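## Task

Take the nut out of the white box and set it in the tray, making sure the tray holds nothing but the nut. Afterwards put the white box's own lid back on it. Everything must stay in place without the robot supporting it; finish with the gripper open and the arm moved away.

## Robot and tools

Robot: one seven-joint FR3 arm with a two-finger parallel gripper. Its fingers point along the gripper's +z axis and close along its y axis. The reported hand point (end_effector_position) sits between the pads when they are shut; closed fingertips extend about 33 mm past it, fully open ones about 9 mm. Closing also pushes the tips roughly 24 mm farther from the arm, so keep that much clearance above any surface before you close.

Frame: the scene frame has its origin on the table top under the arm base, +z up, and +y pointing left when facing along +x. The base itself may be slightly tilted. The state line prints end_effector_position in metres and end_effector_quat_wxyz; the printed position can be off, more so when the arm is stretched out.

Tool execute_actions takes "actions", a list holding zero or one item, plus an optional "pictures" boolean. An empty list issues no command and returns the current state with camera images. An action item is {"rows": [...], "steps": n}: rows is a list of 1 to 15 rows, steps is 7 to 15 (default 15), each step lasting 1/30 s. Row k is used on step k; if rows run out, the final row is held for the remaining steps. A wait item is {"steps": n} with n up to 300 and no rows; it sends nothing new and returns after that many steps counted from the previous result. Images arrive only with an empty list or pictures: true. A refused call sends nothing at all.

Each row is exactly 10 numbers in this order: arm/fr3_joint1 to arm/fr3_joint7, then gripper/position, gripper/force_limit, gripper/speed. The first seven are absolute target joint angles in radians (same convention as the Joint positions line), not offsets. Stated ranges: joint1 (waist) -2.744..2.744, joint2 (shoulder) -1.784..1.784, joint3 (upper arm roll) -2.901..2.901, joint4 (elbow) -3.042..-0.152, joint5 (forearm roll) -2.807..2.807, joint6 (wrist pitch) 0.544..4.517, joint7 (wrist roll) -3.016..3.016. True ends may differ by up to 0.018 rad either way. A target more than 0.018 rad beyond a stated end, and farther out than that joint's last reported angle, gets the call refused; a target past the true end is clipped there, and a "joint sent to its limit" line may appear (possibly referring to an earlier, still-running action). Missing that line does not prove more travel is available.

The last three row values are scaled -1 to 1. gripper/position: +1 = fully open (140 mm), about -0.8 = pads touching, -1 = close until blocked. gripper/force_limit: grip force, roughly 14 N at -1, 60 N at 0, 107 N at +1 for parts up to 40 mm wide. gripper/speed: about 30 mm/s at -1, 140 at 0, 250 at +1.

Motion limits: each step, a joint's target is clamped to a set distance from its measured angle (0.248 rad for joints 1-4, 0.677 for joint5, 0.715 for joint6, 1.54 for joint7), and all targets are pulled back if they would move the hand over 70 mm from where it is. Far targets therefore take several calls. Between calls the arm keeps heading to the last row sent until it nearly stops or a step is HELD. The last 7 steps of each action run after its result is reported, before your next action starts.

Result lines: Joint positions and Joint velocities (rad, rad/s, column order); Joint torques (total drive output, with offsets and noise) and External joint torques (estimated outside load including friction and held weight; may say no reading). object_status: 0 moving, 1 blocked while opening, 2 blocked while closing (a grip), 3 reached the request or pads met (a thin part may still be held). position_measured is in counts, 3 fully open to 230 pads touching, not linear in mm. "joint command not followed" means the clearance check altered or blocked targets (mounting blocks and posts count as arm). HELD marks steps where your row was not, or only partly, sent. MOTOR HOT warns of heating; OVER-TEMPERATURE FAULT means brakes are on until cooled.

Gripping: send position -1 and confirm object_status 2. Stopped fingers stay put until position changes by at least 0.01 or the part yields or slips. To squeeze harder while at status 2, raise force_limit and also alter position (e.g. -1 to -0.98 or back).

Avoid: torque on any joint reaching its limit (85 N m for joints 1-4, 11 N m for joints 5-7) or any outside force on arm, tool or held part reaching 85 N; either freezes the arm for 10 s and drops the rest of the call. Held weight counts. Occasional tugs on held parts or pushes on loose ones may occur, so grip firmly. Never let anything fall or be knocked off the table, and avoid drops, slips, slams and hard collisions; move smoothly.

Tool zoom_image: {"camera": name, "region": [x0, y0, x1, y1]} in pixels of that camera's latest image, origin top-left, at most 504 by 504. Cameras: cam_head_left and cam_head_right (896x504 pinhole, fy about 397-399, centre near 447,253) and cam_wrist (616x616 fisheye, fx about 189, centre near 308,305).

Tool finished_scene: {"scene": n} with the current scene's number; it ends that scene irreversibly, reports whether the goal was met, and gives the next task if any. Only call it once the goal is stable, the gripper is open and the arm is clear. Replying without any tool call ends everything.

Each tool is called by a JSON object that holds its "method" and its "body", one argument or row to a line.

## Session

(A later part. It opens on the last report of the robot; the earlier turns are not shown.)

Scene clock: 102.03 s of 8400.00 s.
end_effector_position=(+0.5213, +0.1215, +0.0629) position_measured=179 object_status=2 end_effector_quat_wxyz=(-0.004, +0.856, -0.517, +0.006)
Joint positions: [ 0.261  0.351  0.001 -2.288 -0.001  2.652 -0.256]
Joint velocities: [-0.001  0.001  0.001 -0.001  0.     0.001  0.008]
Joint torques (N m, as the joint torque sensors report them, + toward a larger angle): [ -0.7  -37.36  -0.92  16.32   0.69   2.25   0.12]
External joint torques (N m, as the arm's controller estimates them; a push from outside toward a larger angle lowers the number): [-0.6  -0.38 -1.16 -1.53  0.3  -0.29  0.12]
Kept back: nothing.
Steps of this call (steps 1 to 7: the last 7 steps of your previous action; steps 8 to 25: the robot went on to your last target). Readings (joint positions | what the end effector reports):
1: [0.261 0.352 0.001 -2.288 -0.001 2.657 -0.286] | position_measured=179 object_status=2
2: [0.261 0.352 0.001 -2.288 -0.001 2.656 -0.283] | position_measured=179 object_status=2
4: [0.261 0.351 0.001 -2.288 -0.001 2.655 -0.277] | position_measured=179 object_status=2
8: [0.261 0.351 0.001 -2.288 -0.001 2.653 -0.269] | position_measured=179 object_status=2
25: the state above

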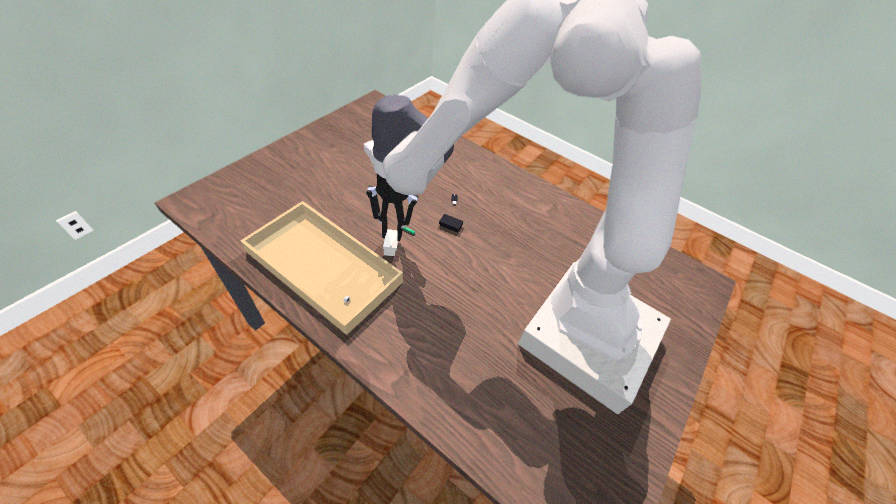

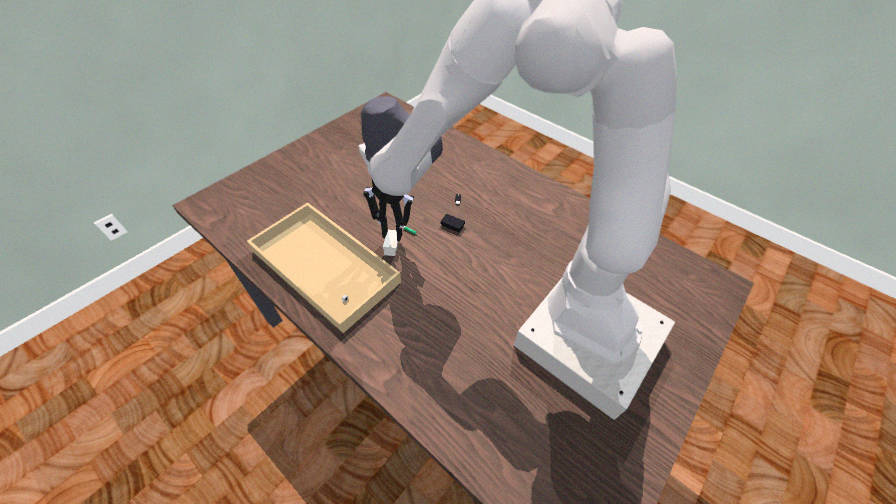

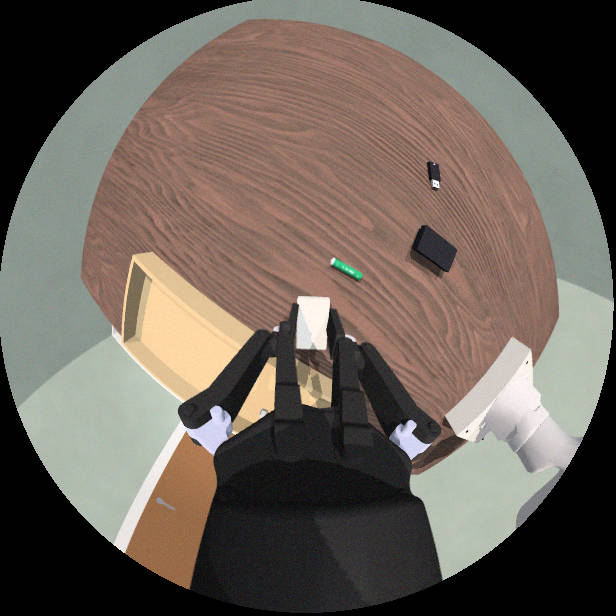

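{"method": "execute_actions", "body": {
  "actions": [
    {"rows":[[0.267,0.351,0,-2.289,0,2.651,-0.25,-1,-0.4,-0.2],[0.267,0.351,0,-2.289,0,2.651,-0.25,-1,-0.4,-0.2],[0.267,0.351,0,-2.289,0,2.651,-0.25,-1,-0.4,-0.2],[0.267,0.353,0,-2.289,0,2.654,-0.25,-1,-0.4,-0.2],[0.267,0.355,0,-2.289,0,2.657,-0.25,-1,-0.4,-0.2],[0.267,0.357,0,-2.289,0,2.659,-0.25,-1,-0.4,-0.2],[0.267,0.359,0,-2.29,0,2.661,-0.25,-1,-0.4,-0.2],[0.267,0.361,0,-2.29,0,2.663,-0.25,-1,-0.4,-0.2],[0.267,0.363,0,-2.29,0,2.665,-0.25,-1,-0.4,-0.2],[0.267,0.365,0,-2.29,0,2.667,-0.25,-1,-0.4,-0.2],[0.267,0.367,0,-2.29,0,2.669,-0.25,-1,-0.4,-0.2]],"steps":15}
  ]
}}

{"method": "execute_actions", "body": {
  "actions": [
    {"steps":15}
  ],
  "pictures": true
}}

{"method": "zoom_image", "body": {
  "camera": "cam_head_left",
  "region": [360,210,430,270]
}}

{"method": "zoom_image", "body": {
  "camera": "cam_wrist",
  "region": [270,270,360,360]
}}

Scene clock: 103.07 s of 8400.00 s.
end_effector_position=(+0.5206, +0.1229, +0.0613) position_measured=179 object_status=2 end_effector_quat_wxyz=(-0.003, +0.856, -0.516, +0.006)
Joint positions: [ 0.264  0.355  0.    -2.288 -0.001  2.655 -0.253]
Joint velocities: [ 0.001  0.051 -0.     0.001  0.     0.032  0.001]
Joint torques (N m, as the joint torque sensors report them, + toward a larger angle): [  1.38 -35.85  -1.27  15.99   0.68   2.98   0.05]
External joint torques (N m, as the arm's controller estimates them; a push from outside toward a larger angle lowers the number): [ 1.51  0.94 -1.46 -1.55  0.29  0.48  0.05]
Steps of this call (steps 1 to 15: the robot went on to your last target; steps 16 to 23: nothing new was sent; steps 24 to 31: the first 8 steps of this action). Readings (joint positions | what the end effector reports):
24: [0.262 0.351 0.000 -2.288 -0.001 2.652 -0.253] | position_measured=179 object_status=2
25: [0.262 0.351 0.000 -2.288 -0.001 2.652 -0.253] | position_measured=179 object_status=2
27: [0.264 0.351 0.000 -2.288 -0.001 2.652 -0.253] | position_measured=179 object_status=2
31: the state above

Scene clock: 103.57 s of 8400.00 s.
end_effector_position=(+0.5214, +0.1231, +0.0584) position_measured=179 object_status=2 end_effector_quat_wxyz=(-0.005, +0.856, -0.516, +0.007)
Joint positions: [ 0.264  0.362  0.    -2.288 -0.001  2.666 -0.253]
Joint velocities: [ 0.     0.     0.    -0.001 -0.     0.003 -0.001]
Joint torques (N m, as the joint torque sensors report them, + toward a larger angle): [  1.58 -33.82  -0.32  15.35   0.62   3.06   0.05]
External joint torques (N m, as the arm's controller estimates them; a push from outside toward a larger angle lowers the number): [ 1.64  3.4  -0.6  -2.37  0.24  0.52  0.05]
Kept back: nothing.
Steps of this call (steps 1 to 7: the last 7 steps of your previous action; steps 8 to 15: the robot went on to your last target). Readings (joint positions | what the end effector reports):
1: [0.264 0.357 0.000 -2.288 -0.001 2.657 -0.253] | position_measured=179 object_status=2
2: [0.264 0.359 0.000 -2.288 -0.001 2.658 -0.253] | position_measured=179 object_status=2
4: [0.264 0.362 0.000 -2.288 -0.001 2.661 -0.253] | position_measured=179 object_status=2
8: [0.264 0.362 0.000 -2.288 -0.001 2.664 -0.253] | position_measured=179 object_status=2
15: the state above

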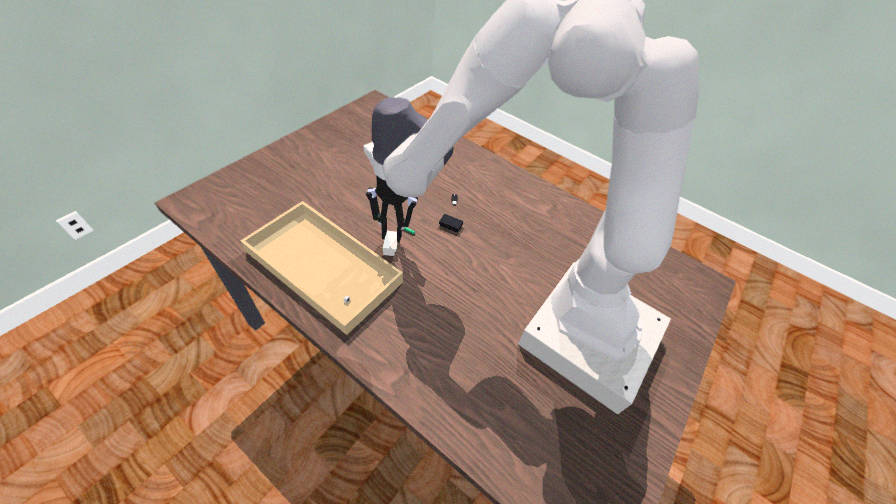

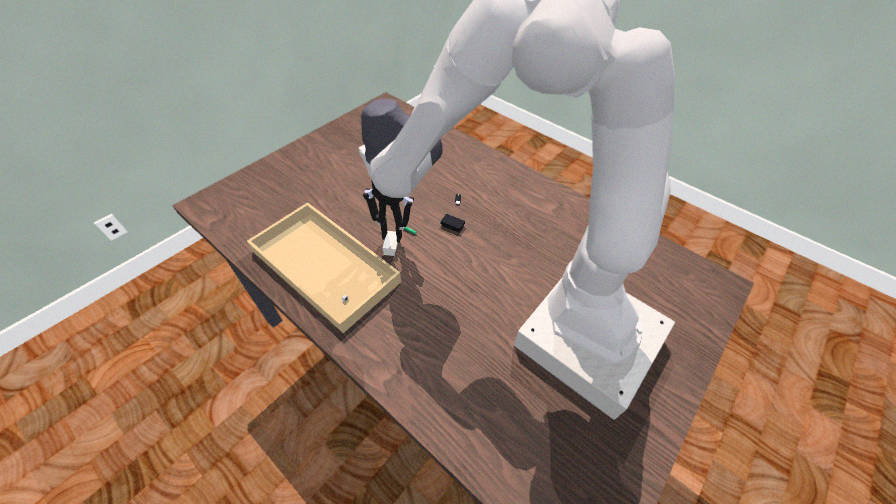

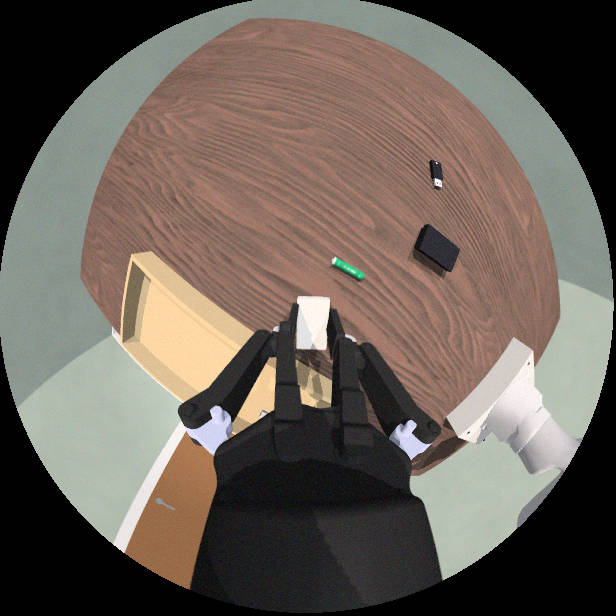

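Region (360, 210, 430, 270) of cam_head_left's 896x504 image, scaled by 7.200, with more detail than that image has; it fills the top 432 rows of this view, and the rest is white.

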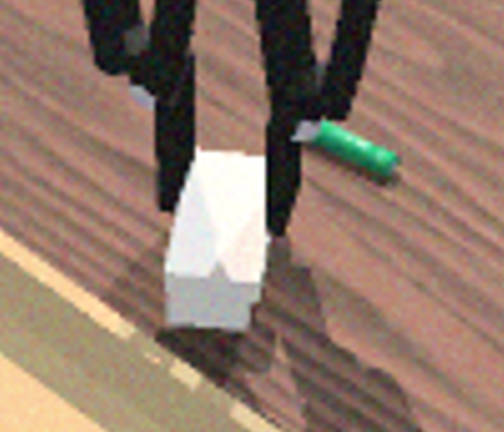

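Region (270, 270, 360, 360) of cam_wrist's 616x616 image, scaled by 5.600, with more detail than that image has.

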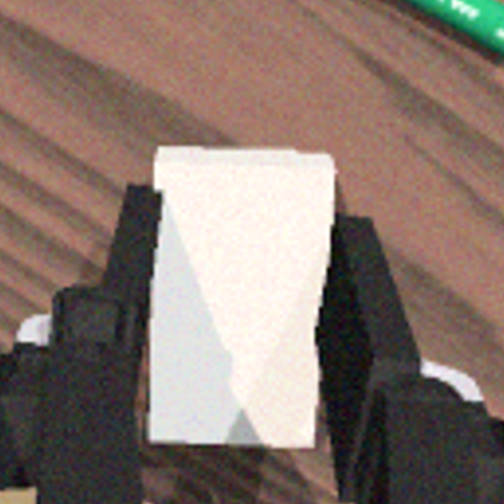

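{"method": "execute_actions", "body": {
  "actions": [
    {"rows":[[0.264,0.36,0,-2.289,0,2.662,-0.25,-1,-0.4,-0.2],[0.264,0.356,0,-2.289,0,2.658,-0.25,-1,-0.4,-0.2],[0.264,0.352,0,-2.289,0,2.654,-0.25,-1,-0.4,-0.2],[0.264,0.348,0,-2.289,0,2.65,-0.25,-1,-0.4,-0.2],[0.264,0.346,0,-2.289,0,2.648,-0.25,-1,-0.4,-0.2],[0.264,0.346,0,-2.289,0,2.648,-0.25,-1,-0.4,-0.2],[0.264,0.346,0,-2.289,0,2.648,-0.25,-1,-0.4,-0.2],[0.264,0.347,0,-2.285,0,2.648,-0.25,-1,-0.4,-0.2],[0.264,0.348,0,-2.281,0,2.648,-0.25,-1,-0.4,-0.2]],"steps":15}
  ]
}}

{"method": "execute_actions", "body": {
  "actions": [
    {"steps":18}
  ],
  "pictures": true
}}

{"method": "zoom_image", "body": {
  "camera": "cam_head_left",
  "region": [360,210,430,270]
}}

{"method": "zoom_image", "body": {
  "camera": "cam_wrist",
  "region": [270,270,360,360]
}}

Scene clock: 104.37 s of 8400.00 s.
end_effector_position=(+0.5231, +0.1235, +0.0649) position_measured=179 object_status=2 end_effector_quat_wxyz=(-0.006, +0.856, -0.516, +0.008)
Joint positions: [ 0.264  0.349  0.    -2.288 -0.001  2.656 -0.253]
Joint velocities: [-0.001 -0.019  0.001  0.021 -0.    -0.029  0.001]
Joint torques (N m, as the joint torque sensors report them, + toward a larger angle): [  0.27 -36.57  -0.86  16.95   0.63   2.08   0.09]
External joint torques (N m, as the arm's controller estimates them; a push from outside toward a larger angle lowers the number): [ 0.45 -0.41 -1.02 -0.82  0.23 -0.42  0.09]
Steps of this call (steps 1 to 15: the robot went on to your last target; step 16: nothing new was sent; steps 17 to 24: the first 8 steps of this action). Readings (joint positions | what the end effector reports):
17: [0.264 0.362 0.000 -2.288 -0.001 2.666 -0.253] | position_measured=179 object_status=2
18: [0.264 0.361 0.000 -2.288 -0.001 2.665 -0.253] | position_measured=179 object_status=2
20: [0.264 0.357 0.000 -2.288 -0.001 2.662 -0.253] | position_measured=179 object_status=2
24: the state above

Scene clock: 104.97 s of 8400.00 s.
end_effector_position=(+0.5246, +0.1238, +0.0662) position_measured=179 object_status=2 end_effector_quat_wxyz=(-0.006, +0.856, -0.516, +0.008)
Joint positions: [ 0.264  0.349  0.    -2.283 -0.001  2.651 -0.253]
Joint velocities: [ 0.    -0.     0.001  0.001  0.001 -0.001  0.   ]
Joint torques (N m, as the joint torque sensors report them, + toward a larger angle): [ -0.11 -37.39  -0.23  17.66   0.57   2.38   0.07]
External joint torques (N m, as the arm's controller estimates them; a push from outside toward a larger angle lowers the number): [ 0.   -0.3  -0.45 -0.36  0.17 -0.17  0.07]
Kept back: nothing.
Steps of this call (steps 1 to 7: the last 7 steps of your previous action; steps 8 to 15: the robot went on to your last target; steps 16 to 18: nothing new was sent). Readings (joint positions | what the end effector reports):
1: [0.264 0.349 0.000 -2.287 -0.001 2.655 -0.253] | position_measured=179 object_status=2
2: [0.264 0.349 0.000 -2.285 -0.001 2.654 -0.253] | position_measured=179 object_status=2
4: [0.264 0.349 0.000 -2.284 -0.001 2.653 -0.253] | position_measured=179 object_status=2
8: [0.264 0.349 0.000 -2.283 -0.001 2.652 -0.253] | position_measured=179 object_status=2
18: the state above
The arm was judged still, so your last target was given up. Only a new action makes it travel on or press farther. Fingers that are still opening or closing keep moving.

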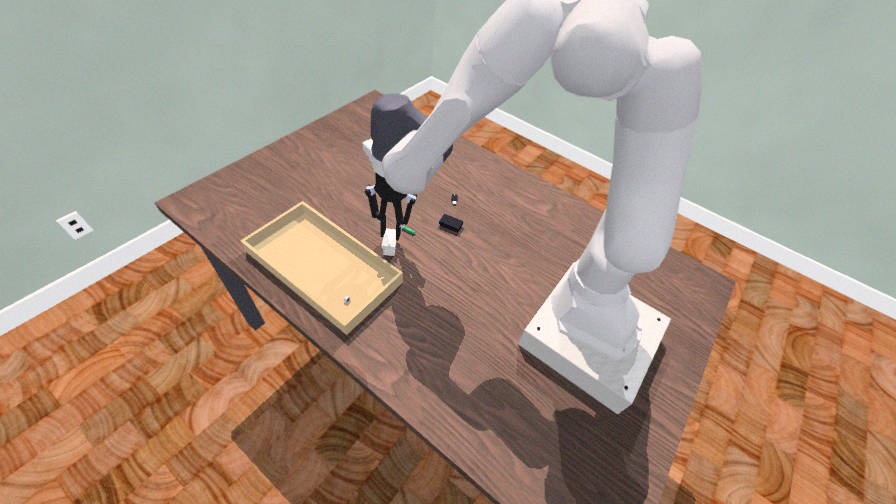

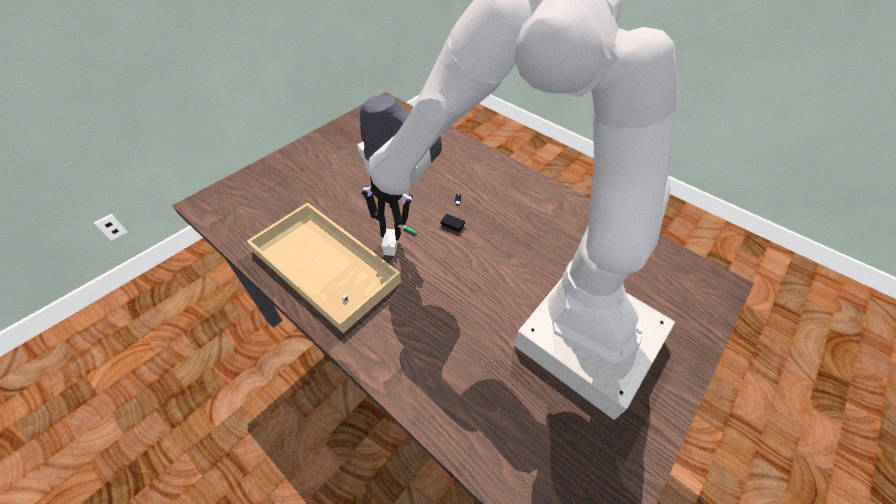

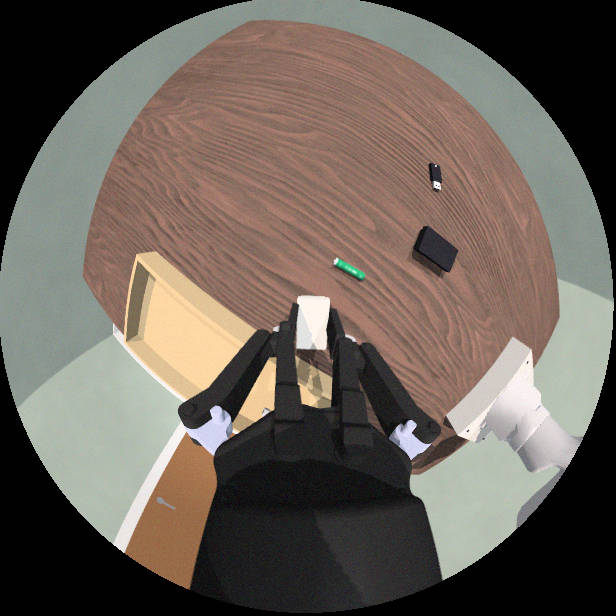

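Region (360, 210, 430, 270) of cam_head_left's 896x504 image, scaled by 7.200, with more detail than that image has; it fills the top 432 rows of this view, and the rest is white.

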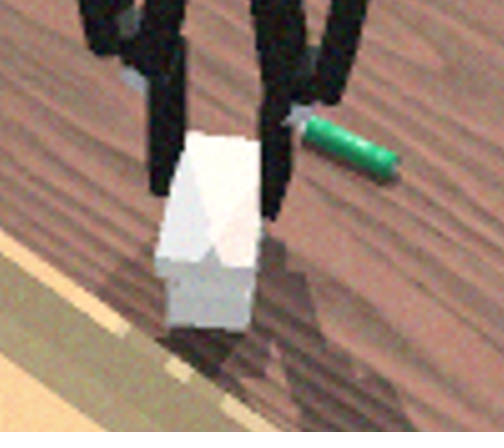

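Region (270, 270, 360, 360) of cam_wrist's 616x616 image, scaled by 5.600, with more detail than that image has.

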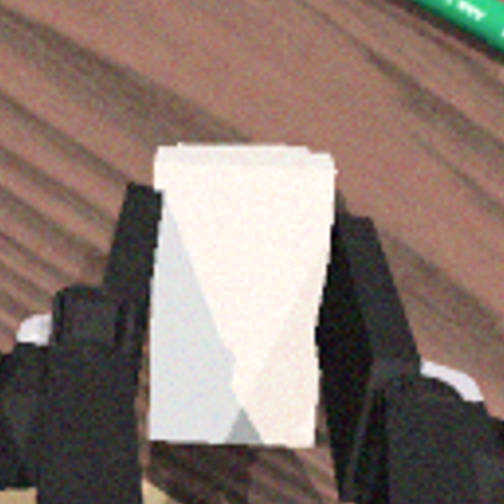

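{"method": "execute_actions", "body": {
  "actions": [
    {"rows":[[0.274,0.348,0,-2.284,0,2.648,-0.25,-1,-0.4,-0.2]],"steps":12}
  ]
}}

{"method": "execute_actions", "body": {
  "actions": [
    {"steps":10}
  ],
  "pictures": true
}}

{"method": "zoom_image", "body": {
  "camera": "cam_head_left",
  "region": [360,210,430,270]
}}

{"method": "zoom_image", "body": {
  "camera": "cam_wrist",
  "region": [270,270,360,360]
}}

Scene clock: 105.63 s of 8400.00 s.
end_effector_position=(+0.5238, +0.1267, +0.0662) position_measured=179 object_status=2 end_effector_quat_wxyz=(-0.006, +0.858, -0.514, +0.008)
Joint positions: [ 0.271  0.349 -0.    -2.283 -0.001  2.65  -0.253]
Joint velocities: [ 0.021 -0.    -0.    -0.    -0.001 -0.     0.   ]
Joint torques (N m, as the joint torque sensors report them, + toward a larger angle): [  1.58 -36.84   0.14  16.15   0.64   2.27   0.09]
External joint torques (N m, as the arm's controller estimates them; a push from outside toward a larger angle lowers the number): [ 2.44  0.23  0.64 -1.87  0.2  -0.28  0.09]
Steps of this call (steps 1 to 15: nothing new was sent; steps 16 to 20: the first 5 steps of this action). Readings (joint positions | what the end effector reports):
16: [0.265 0.349 -0.000 -2.283 -0.001 2.650 -0.253] | position_measured=179 object_status=2
17: [0.267 0.349 -0.000 -2.283 -0.001 2.650 -0.253] | position_measured=179 object_status=2
19: [0.270 0.349 -0.000 -2.283 -0.001 2.650 -0.253] | position_measured=179 object_status=2
20: the state above

Scene clock: 105.97 s of 8400.00 s.
end_effector_position=(+0.5237, +0.1272, +0.0662) position_measured=179 object_status=2 end_effector_quat_wxyz=(-0.006, +0.858, -0.514, +0.008)
Joint positions: [ 0.271  0.349 -0.    -2.283 -0.001  2.65  -0.253]
Joint velocities: [ 0.001 -0.     0.     0.001  0.002  0.     0.001]
Joint torques (N m, as the joint torque sensors report them, + toward a larger angle): [  2.44 -36.55  -0.35  16.66   0.57   2.21   0.05]
External joint torques (N m, as the arm's controller estimates them; a push from outside toward a larger angle lowers the number): [ 2.5   0.54 -0.62 -1.39  0.17 -0.36  0.05]
Kept back: nothing.
Steps of this call (steps 1 to 7: the last 7 steps of your previous action; steps 8 to 10: the robot went on to your last target). Readings (joint positions | what the end effector reports):
1: [0.271 0.349 -0.000 -2.283 -0.001 2.650 -0.253] | position_measured=179 object_status=2
2: [0.271 0.349 -0.000 -2.283 -0.001 2.650 -0.253] | position_measured=179 object_status=2
4: [0.271 0.349 -0.000 -2.283 -0.001 2.650 -0.253] | position_measured=179 object_status=2
8: [0.271 0.349 -0.000 -2.283 -0.001 2.650 -0.253] | position_measured=179 object_status=2
10: the state above

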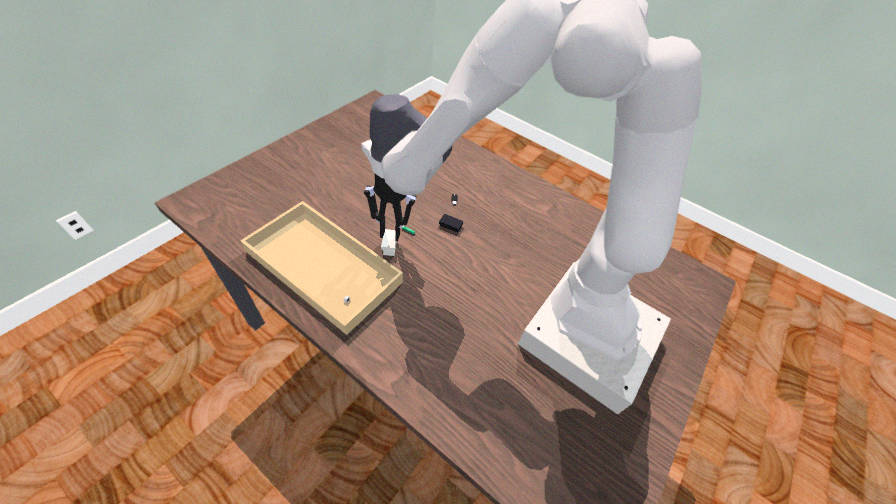

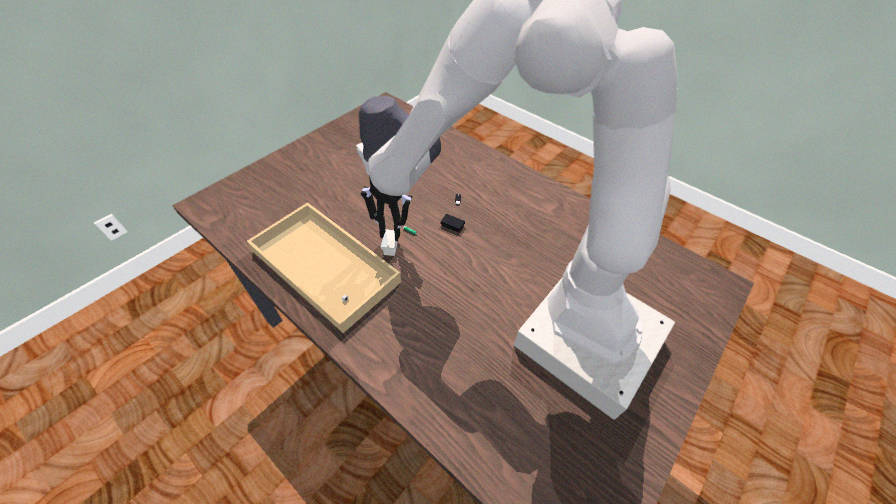

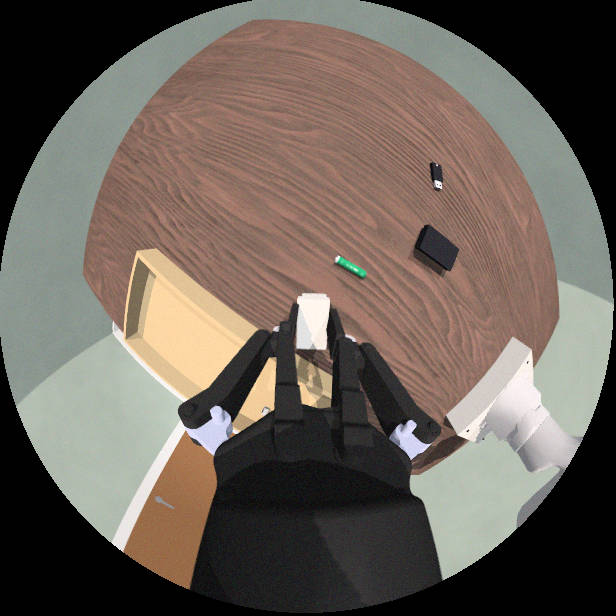

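Region (360, 210, 430, 270) of cam_head_left's 896x504 image, scaled by 7.200, with more detail than that image has; it fills the top 432 rows of this view, and the rest is white.

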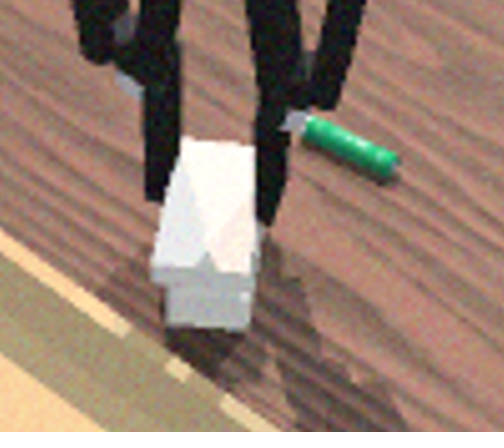

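Region (270, 270, 360, 360) of cam_wrist's 616x616 image, scaled by 5.600, with more detail than that image has.

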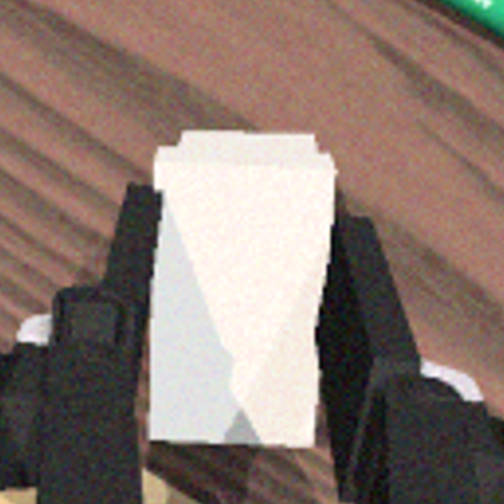

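{"method": "execute_actions", "body": {
  "actions": [
    {"rows":[[0.274,0.351,0,-2.284,0,2.655,-0.25,-1,-0.4,-0.2],[0.274,0.353,0,-2.284,0,2.657,-0.25,-1,-0.4,-0.2],[0.274,0.355,0,-2.284,0,2.659,-0.25,-1,-0.4,-0.2],[0.274,0.357,0,-2.285,0,2.661,-0.25,-1,-0.4,-0.2],[0.274,0.359,0,-2.285,0,2.663,-0.25,-1,-0.4,-0.2],[0.274,0.361,0,-2.285,0,2.665,-0.25,-1,-0.4,-0.2],[0.274,0.363,0,-2.286,0,2.667,-0.25,-1,-0.4,-0.2],[0.274,0.365,0,-2.286,0,2.669,-0.25,-1,-0.4,-0.2],[0.274,0.367,0,-2.286,0,2.671,-0.25,-1,-0.4,-0.2],[0.274,0.369,0,-2.287,0,2.673,-0.25,-1,-0.4,-0.2],[0.274,0.371,0,-2.287,0,2.675,-0.25,-1,-0.4,-0.2],[0.274,0.373,0,-2.287,0,2.677,-0.25,-1,-0.4,-0.2]],"steps":15}
  ]
}}

{"method": "execute_actions", "body": {
  "actions": [
    {"steps":15}
  ],
  "pictures": true
}}

{"method": "zoom_image", "body": {
  "camera": "cam_head_left",
  "region": [360,210,430,270]
}}

{"method": "zoom_image", "body": {
  "camera": "cam_wrist",
  "region": [270,270,360,360]
}}

Scene clock: 106.80 s of 8400.00 s.
end_effector_position=(+0.5227, +0.1269, +0.0614) position_measured=179 object_status=2 end_effector_quat_wxyz=(-0.005, +0.858, -0.514, +0.008)
Joint positions: [ 0.271  0.359 -0.    -2.283 -0.001  2.659 -0.253]
Joint velocities: [ 0.     0.06  -0.001 -0.006 -0.001  0.045 -0.   ]
Joint torques (N m, as the joint torque sensors report them, + toward a larger angle): [  2.92 -36.03   0.1   14.33   0.61   2.92   0.11]
External joint torques (N m, as the arm's controller estimates them; a push from outside toward a larger angle lowers the number): [ 3.08  1.42 -0.08 -3.56  0.22  0.37  0.11]
Steps of this call (steps 1 to 15: the robot went on to your last target; steps 16 to 17: nothing new was sent; steps 18 to 25: the first 8 steps of this action). Readings (joint positions | what the end effector reports):
18: [0.271 0.349 -0.000 -2.283 -0.001 2.651 -0.253] | position_measured=179 object_status=2
19: [0.271 0.349 -0.000 -2.283 -0.001 2.651 -0.253] | position_measured=179 object_status=2
21: [0.271 0.351 -0.000 -2.283 -0.001 2.653 -0.253] | position_measured=179 object_status=2
25: the state above

Scene clock: 107.30 s of 8400.00 s.
end_effector_position=(+0.5217, +0.1267, +0.0552) position_measured=179 object_status=2 end_effector_quat_wxyz=(-0.005, +0.858, -0.513, +0.007)
Joint positions: [ 0.272  0.372 -0.    -2.285 -0.001  2.674 -0.253]
Joint velocities: [ 0.001  0.     0.    -0.     0.001  0.006 -0.001]
Joint torques (N m, as the joint torque sensors report them, + toward a larger angle): [  2.15 -35.85   0.15  14.99   0.56   3.03   0.03]
External joint torques (N m, as the arm's controller estimates them; a push from outside toward a larger angle lowers the number): [ 2.27  1.56 -0.08 -2.7   0.18  0.47  0.03]
Kept back: nothing.
Steps of this call (steps 1 to 7: the last 7 steps of your previous action; steps 8 to 15: the robot went on to your last target). Readings (joint positions | what the end effector reports):
1: [0.271 0.361 -0.000 -2.284 -0.001 2.661 -0.253] | position_measured=179 object_status=2
2: [0.271 0.363 -0.000 -2.284 -0.001 2.662 -0.253] | position_measured=179 object_status=2
4: [0.272 0.366 -0.000 -2.284 -0.001 2.667 -0.253] | position_measured=179 object_status=2
8: [0.272 0.371 -0.000 -2.285 -0.001 2.671 -0.253] | position_measured=179 object_status=2
15: the state above

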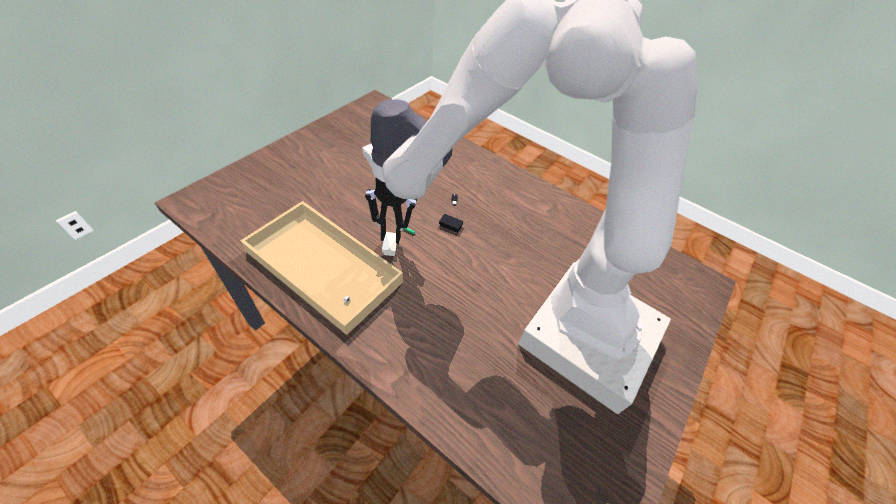

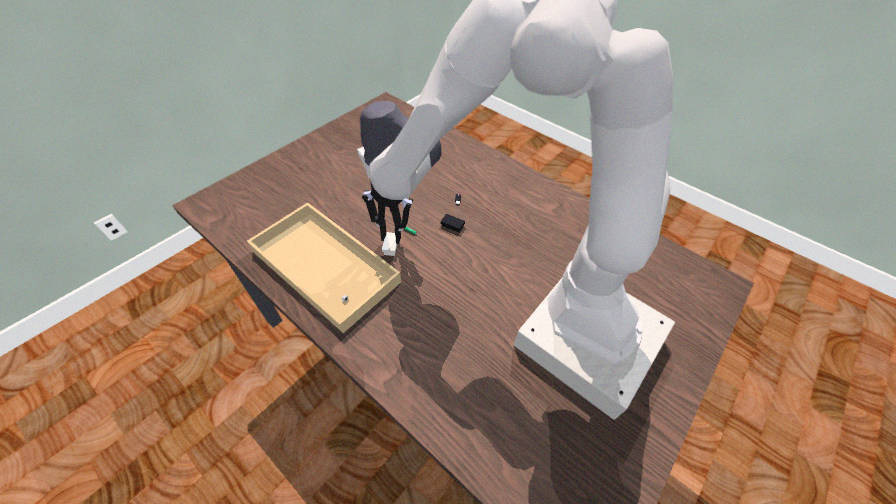

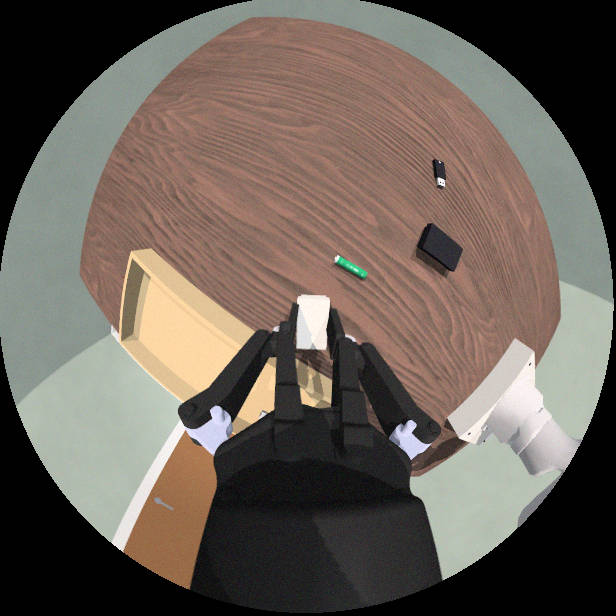

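Region (360, 210, 430, 270) of cam_head_left's 896x504 image, scaled by 7.200, with more detail than that image has; it fills the top 432 rows of this view, and the rest is white.

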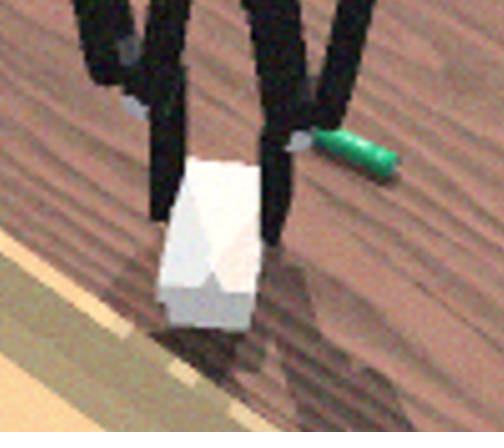

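Region (270, 270, 360, 360) of cam_wrist's 616x616 image, scaled by 5.600, with more detail than that image has.

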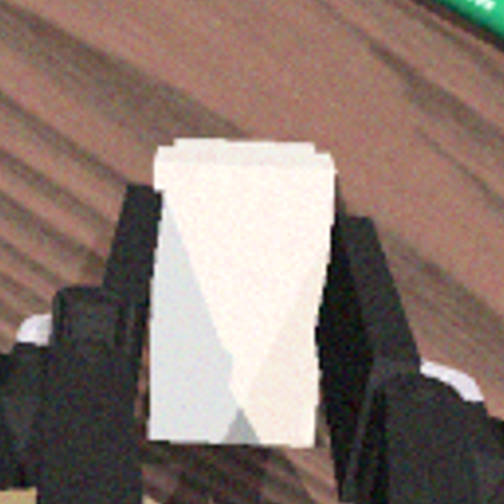

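Past the rim. Continue to ~.046.

{"method": "execute_actions", "body": {
  "actions": [
    {"rows":[[0.274,0.375,0,-2.287,0,2.679,-0.25,-1,-0.4,-0.2],[0.274,0.377,0,-2.287,0,2.681,-0.25,-1,-0.4,-0.2],[0.274,0.379,0,-2.287,0,2.683,-0.25,-1,-0.4,-0.2],[0.274,0.381,0,-2.287,0,2.685,-0.25,-1,-0.4,-0.2],[0.274,0.383,0,-2.287,0,2.687,-0.25,-1,-0.4,-0.2],[0.274,0.385,0,-2.287,0,2.689,-0.25,-1,-0.4,-0.2],[0.274,0.387,0,-2.287,0,2.691,-0.25,-1,-0.4,-0.2],[0.274,0.389,0,-2.287,0,2.693,-0.25,-1,-0.4,-0.2],[0.274,0.391,0,-2.287,0,2.695,-0.25,-1,-0.4,-0.2],[0.274,0.393,0,-2.287,0,2.696,-0.25,-1,-0.4,-0.2]],"steps":15}
  ]
}}

{"method": "execute_actions", "body": {
  "actions": [
    {"steps":12}
  ],
  "pictures": true
}}

{"method": "zoom_image", "body": {
  "camera": "cam_head_left",
  "region": [360,210,430,270]
}}

Scene clock: 108.00 s of 8400.00 s.
end_effector_position=(+0.5207, +0.1265, +0.0500) position_measured=179 object_status=2 end_effector_quat_wxyz=(-0.004, +0.858, -0.513, +0.007)
Joint positions: [ 0.272  0.383 -0.    -2.285 -0.001  2.683 -0.253]
Joint velocities: [ 0.001  0.062  0.001 -0.001 -0.001  0.045  0.001]
Joint torques (N m, as the joint torque sensors report them, + toward a larger angle): [  2.2  -36.43  -0.54  15.82   0.65   3.     0.18]
External joint torques (N m, as the arm's controller estimates them; a push from outside toward a larger angle lowers the number): [ 2.24  1.34 -0.85 -1.59  0.28  0.46  0.18]
Steps of this call (steps 1 to 13: the robot went on to your last target; steps 14 to 21: the first 8 steps of this action). Readings (joint positions | what the end effector reports):
14: [0.272 0.372 -0.000 -2.285 -0.001 2.675 -0.253] | position_measured=179 object_status=2
15: [0.272 0.372 -0.000 -2.285 -0.001 2.675 -0.253] | position_measured=179 object_status=2
17: [0.272 0.375 -0.000 -2.285 -0.001 2.677 -0.253] | position_measured=179 object_status=2
21: the state above

Scene clock: 108.40 s of 8400.00 s.
end_effector_position=(+0.5219, +0.1268, +0.0482) position_measured=179 object_status=2 end_effector_quat_wxyz=(-0.006, +0.858, -0.513, +0.008)
Joint positions: [ 0.272  0.388 -0.    -2.285 -0.001  2.692 -0.253]
Joint velocities: [-0.     0.001  0.     0.    -0.001  0.005  0.002]
Joint torques (N m, as the joint torque sensors report them, + toward a larger angle): [  1.85 -33.65  -0.08  15.39   0.64   2.99   0.03]
External joint torques (N m, as the arm's controller estimates them; a push from outside toward a larger angle lowers the number): [ 2.09  4.05 -0.22 -2.05  0.26  0.42  0.03]
Kept back: nothing.
Steps of this call (steps 1 to 7: the last 7 steps of your previous action; steps 8 to 12: the robot went on to your last target). Readings (joint positions | what the end effector reports):
1: [0.272 0.385 -0.000 -2.285 -0.001 2.685 -0.253] | position_measured=179 object_status=2
2: [0.272 0.387 -0.000 -2.285 -0.001 2.686 -0.253] | position_measured=179 object_status=2
4: [0.272 0.387 -0.000 -2.285 -0.001 2.689 -0.253] | position_measured=179 object_status=2
8: [0.272 0.388 -0.000 -2.285 -0.001 2.691 -0.253] | position_measured=179 object_status=2
12: the state above

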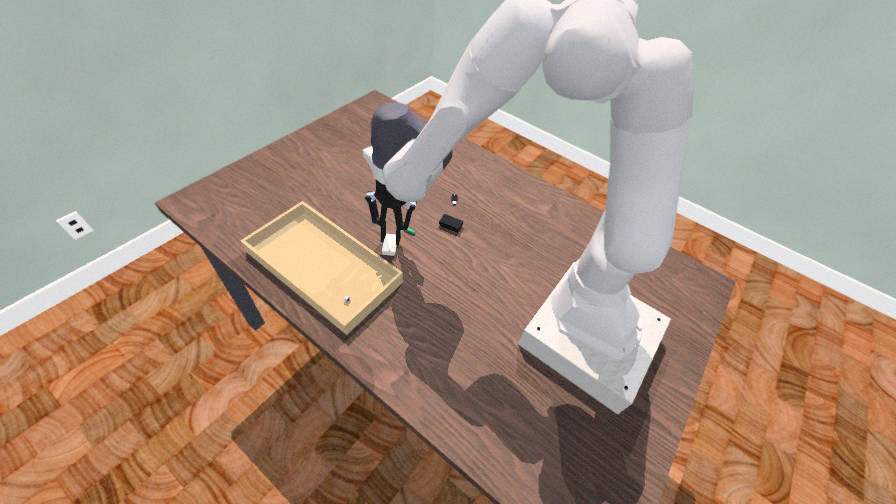

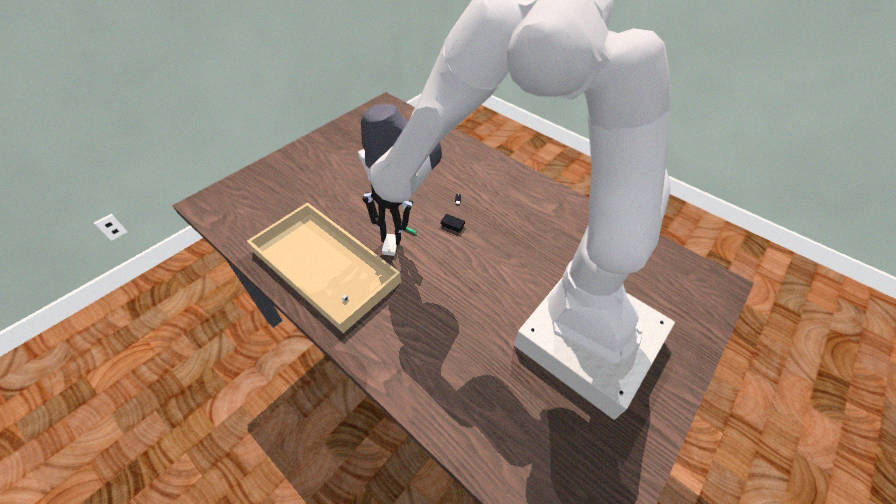

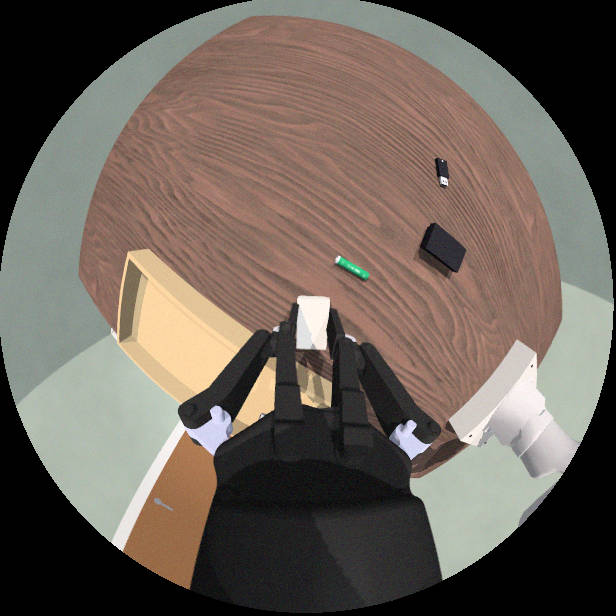

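Region (360, 210, 430, 270) of cam_head_left's 896x504 image, scaled by 7.200, with more detail than that image has; it fills the top 432 rows of this view, and the rest is white.

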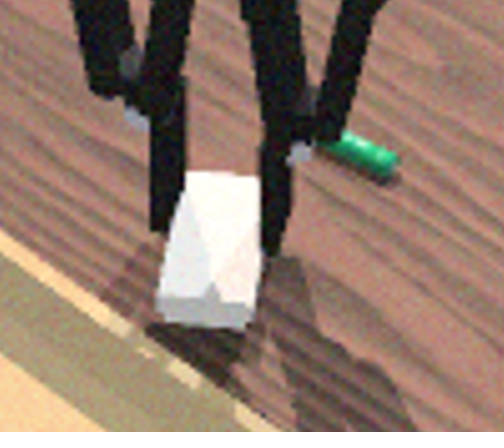

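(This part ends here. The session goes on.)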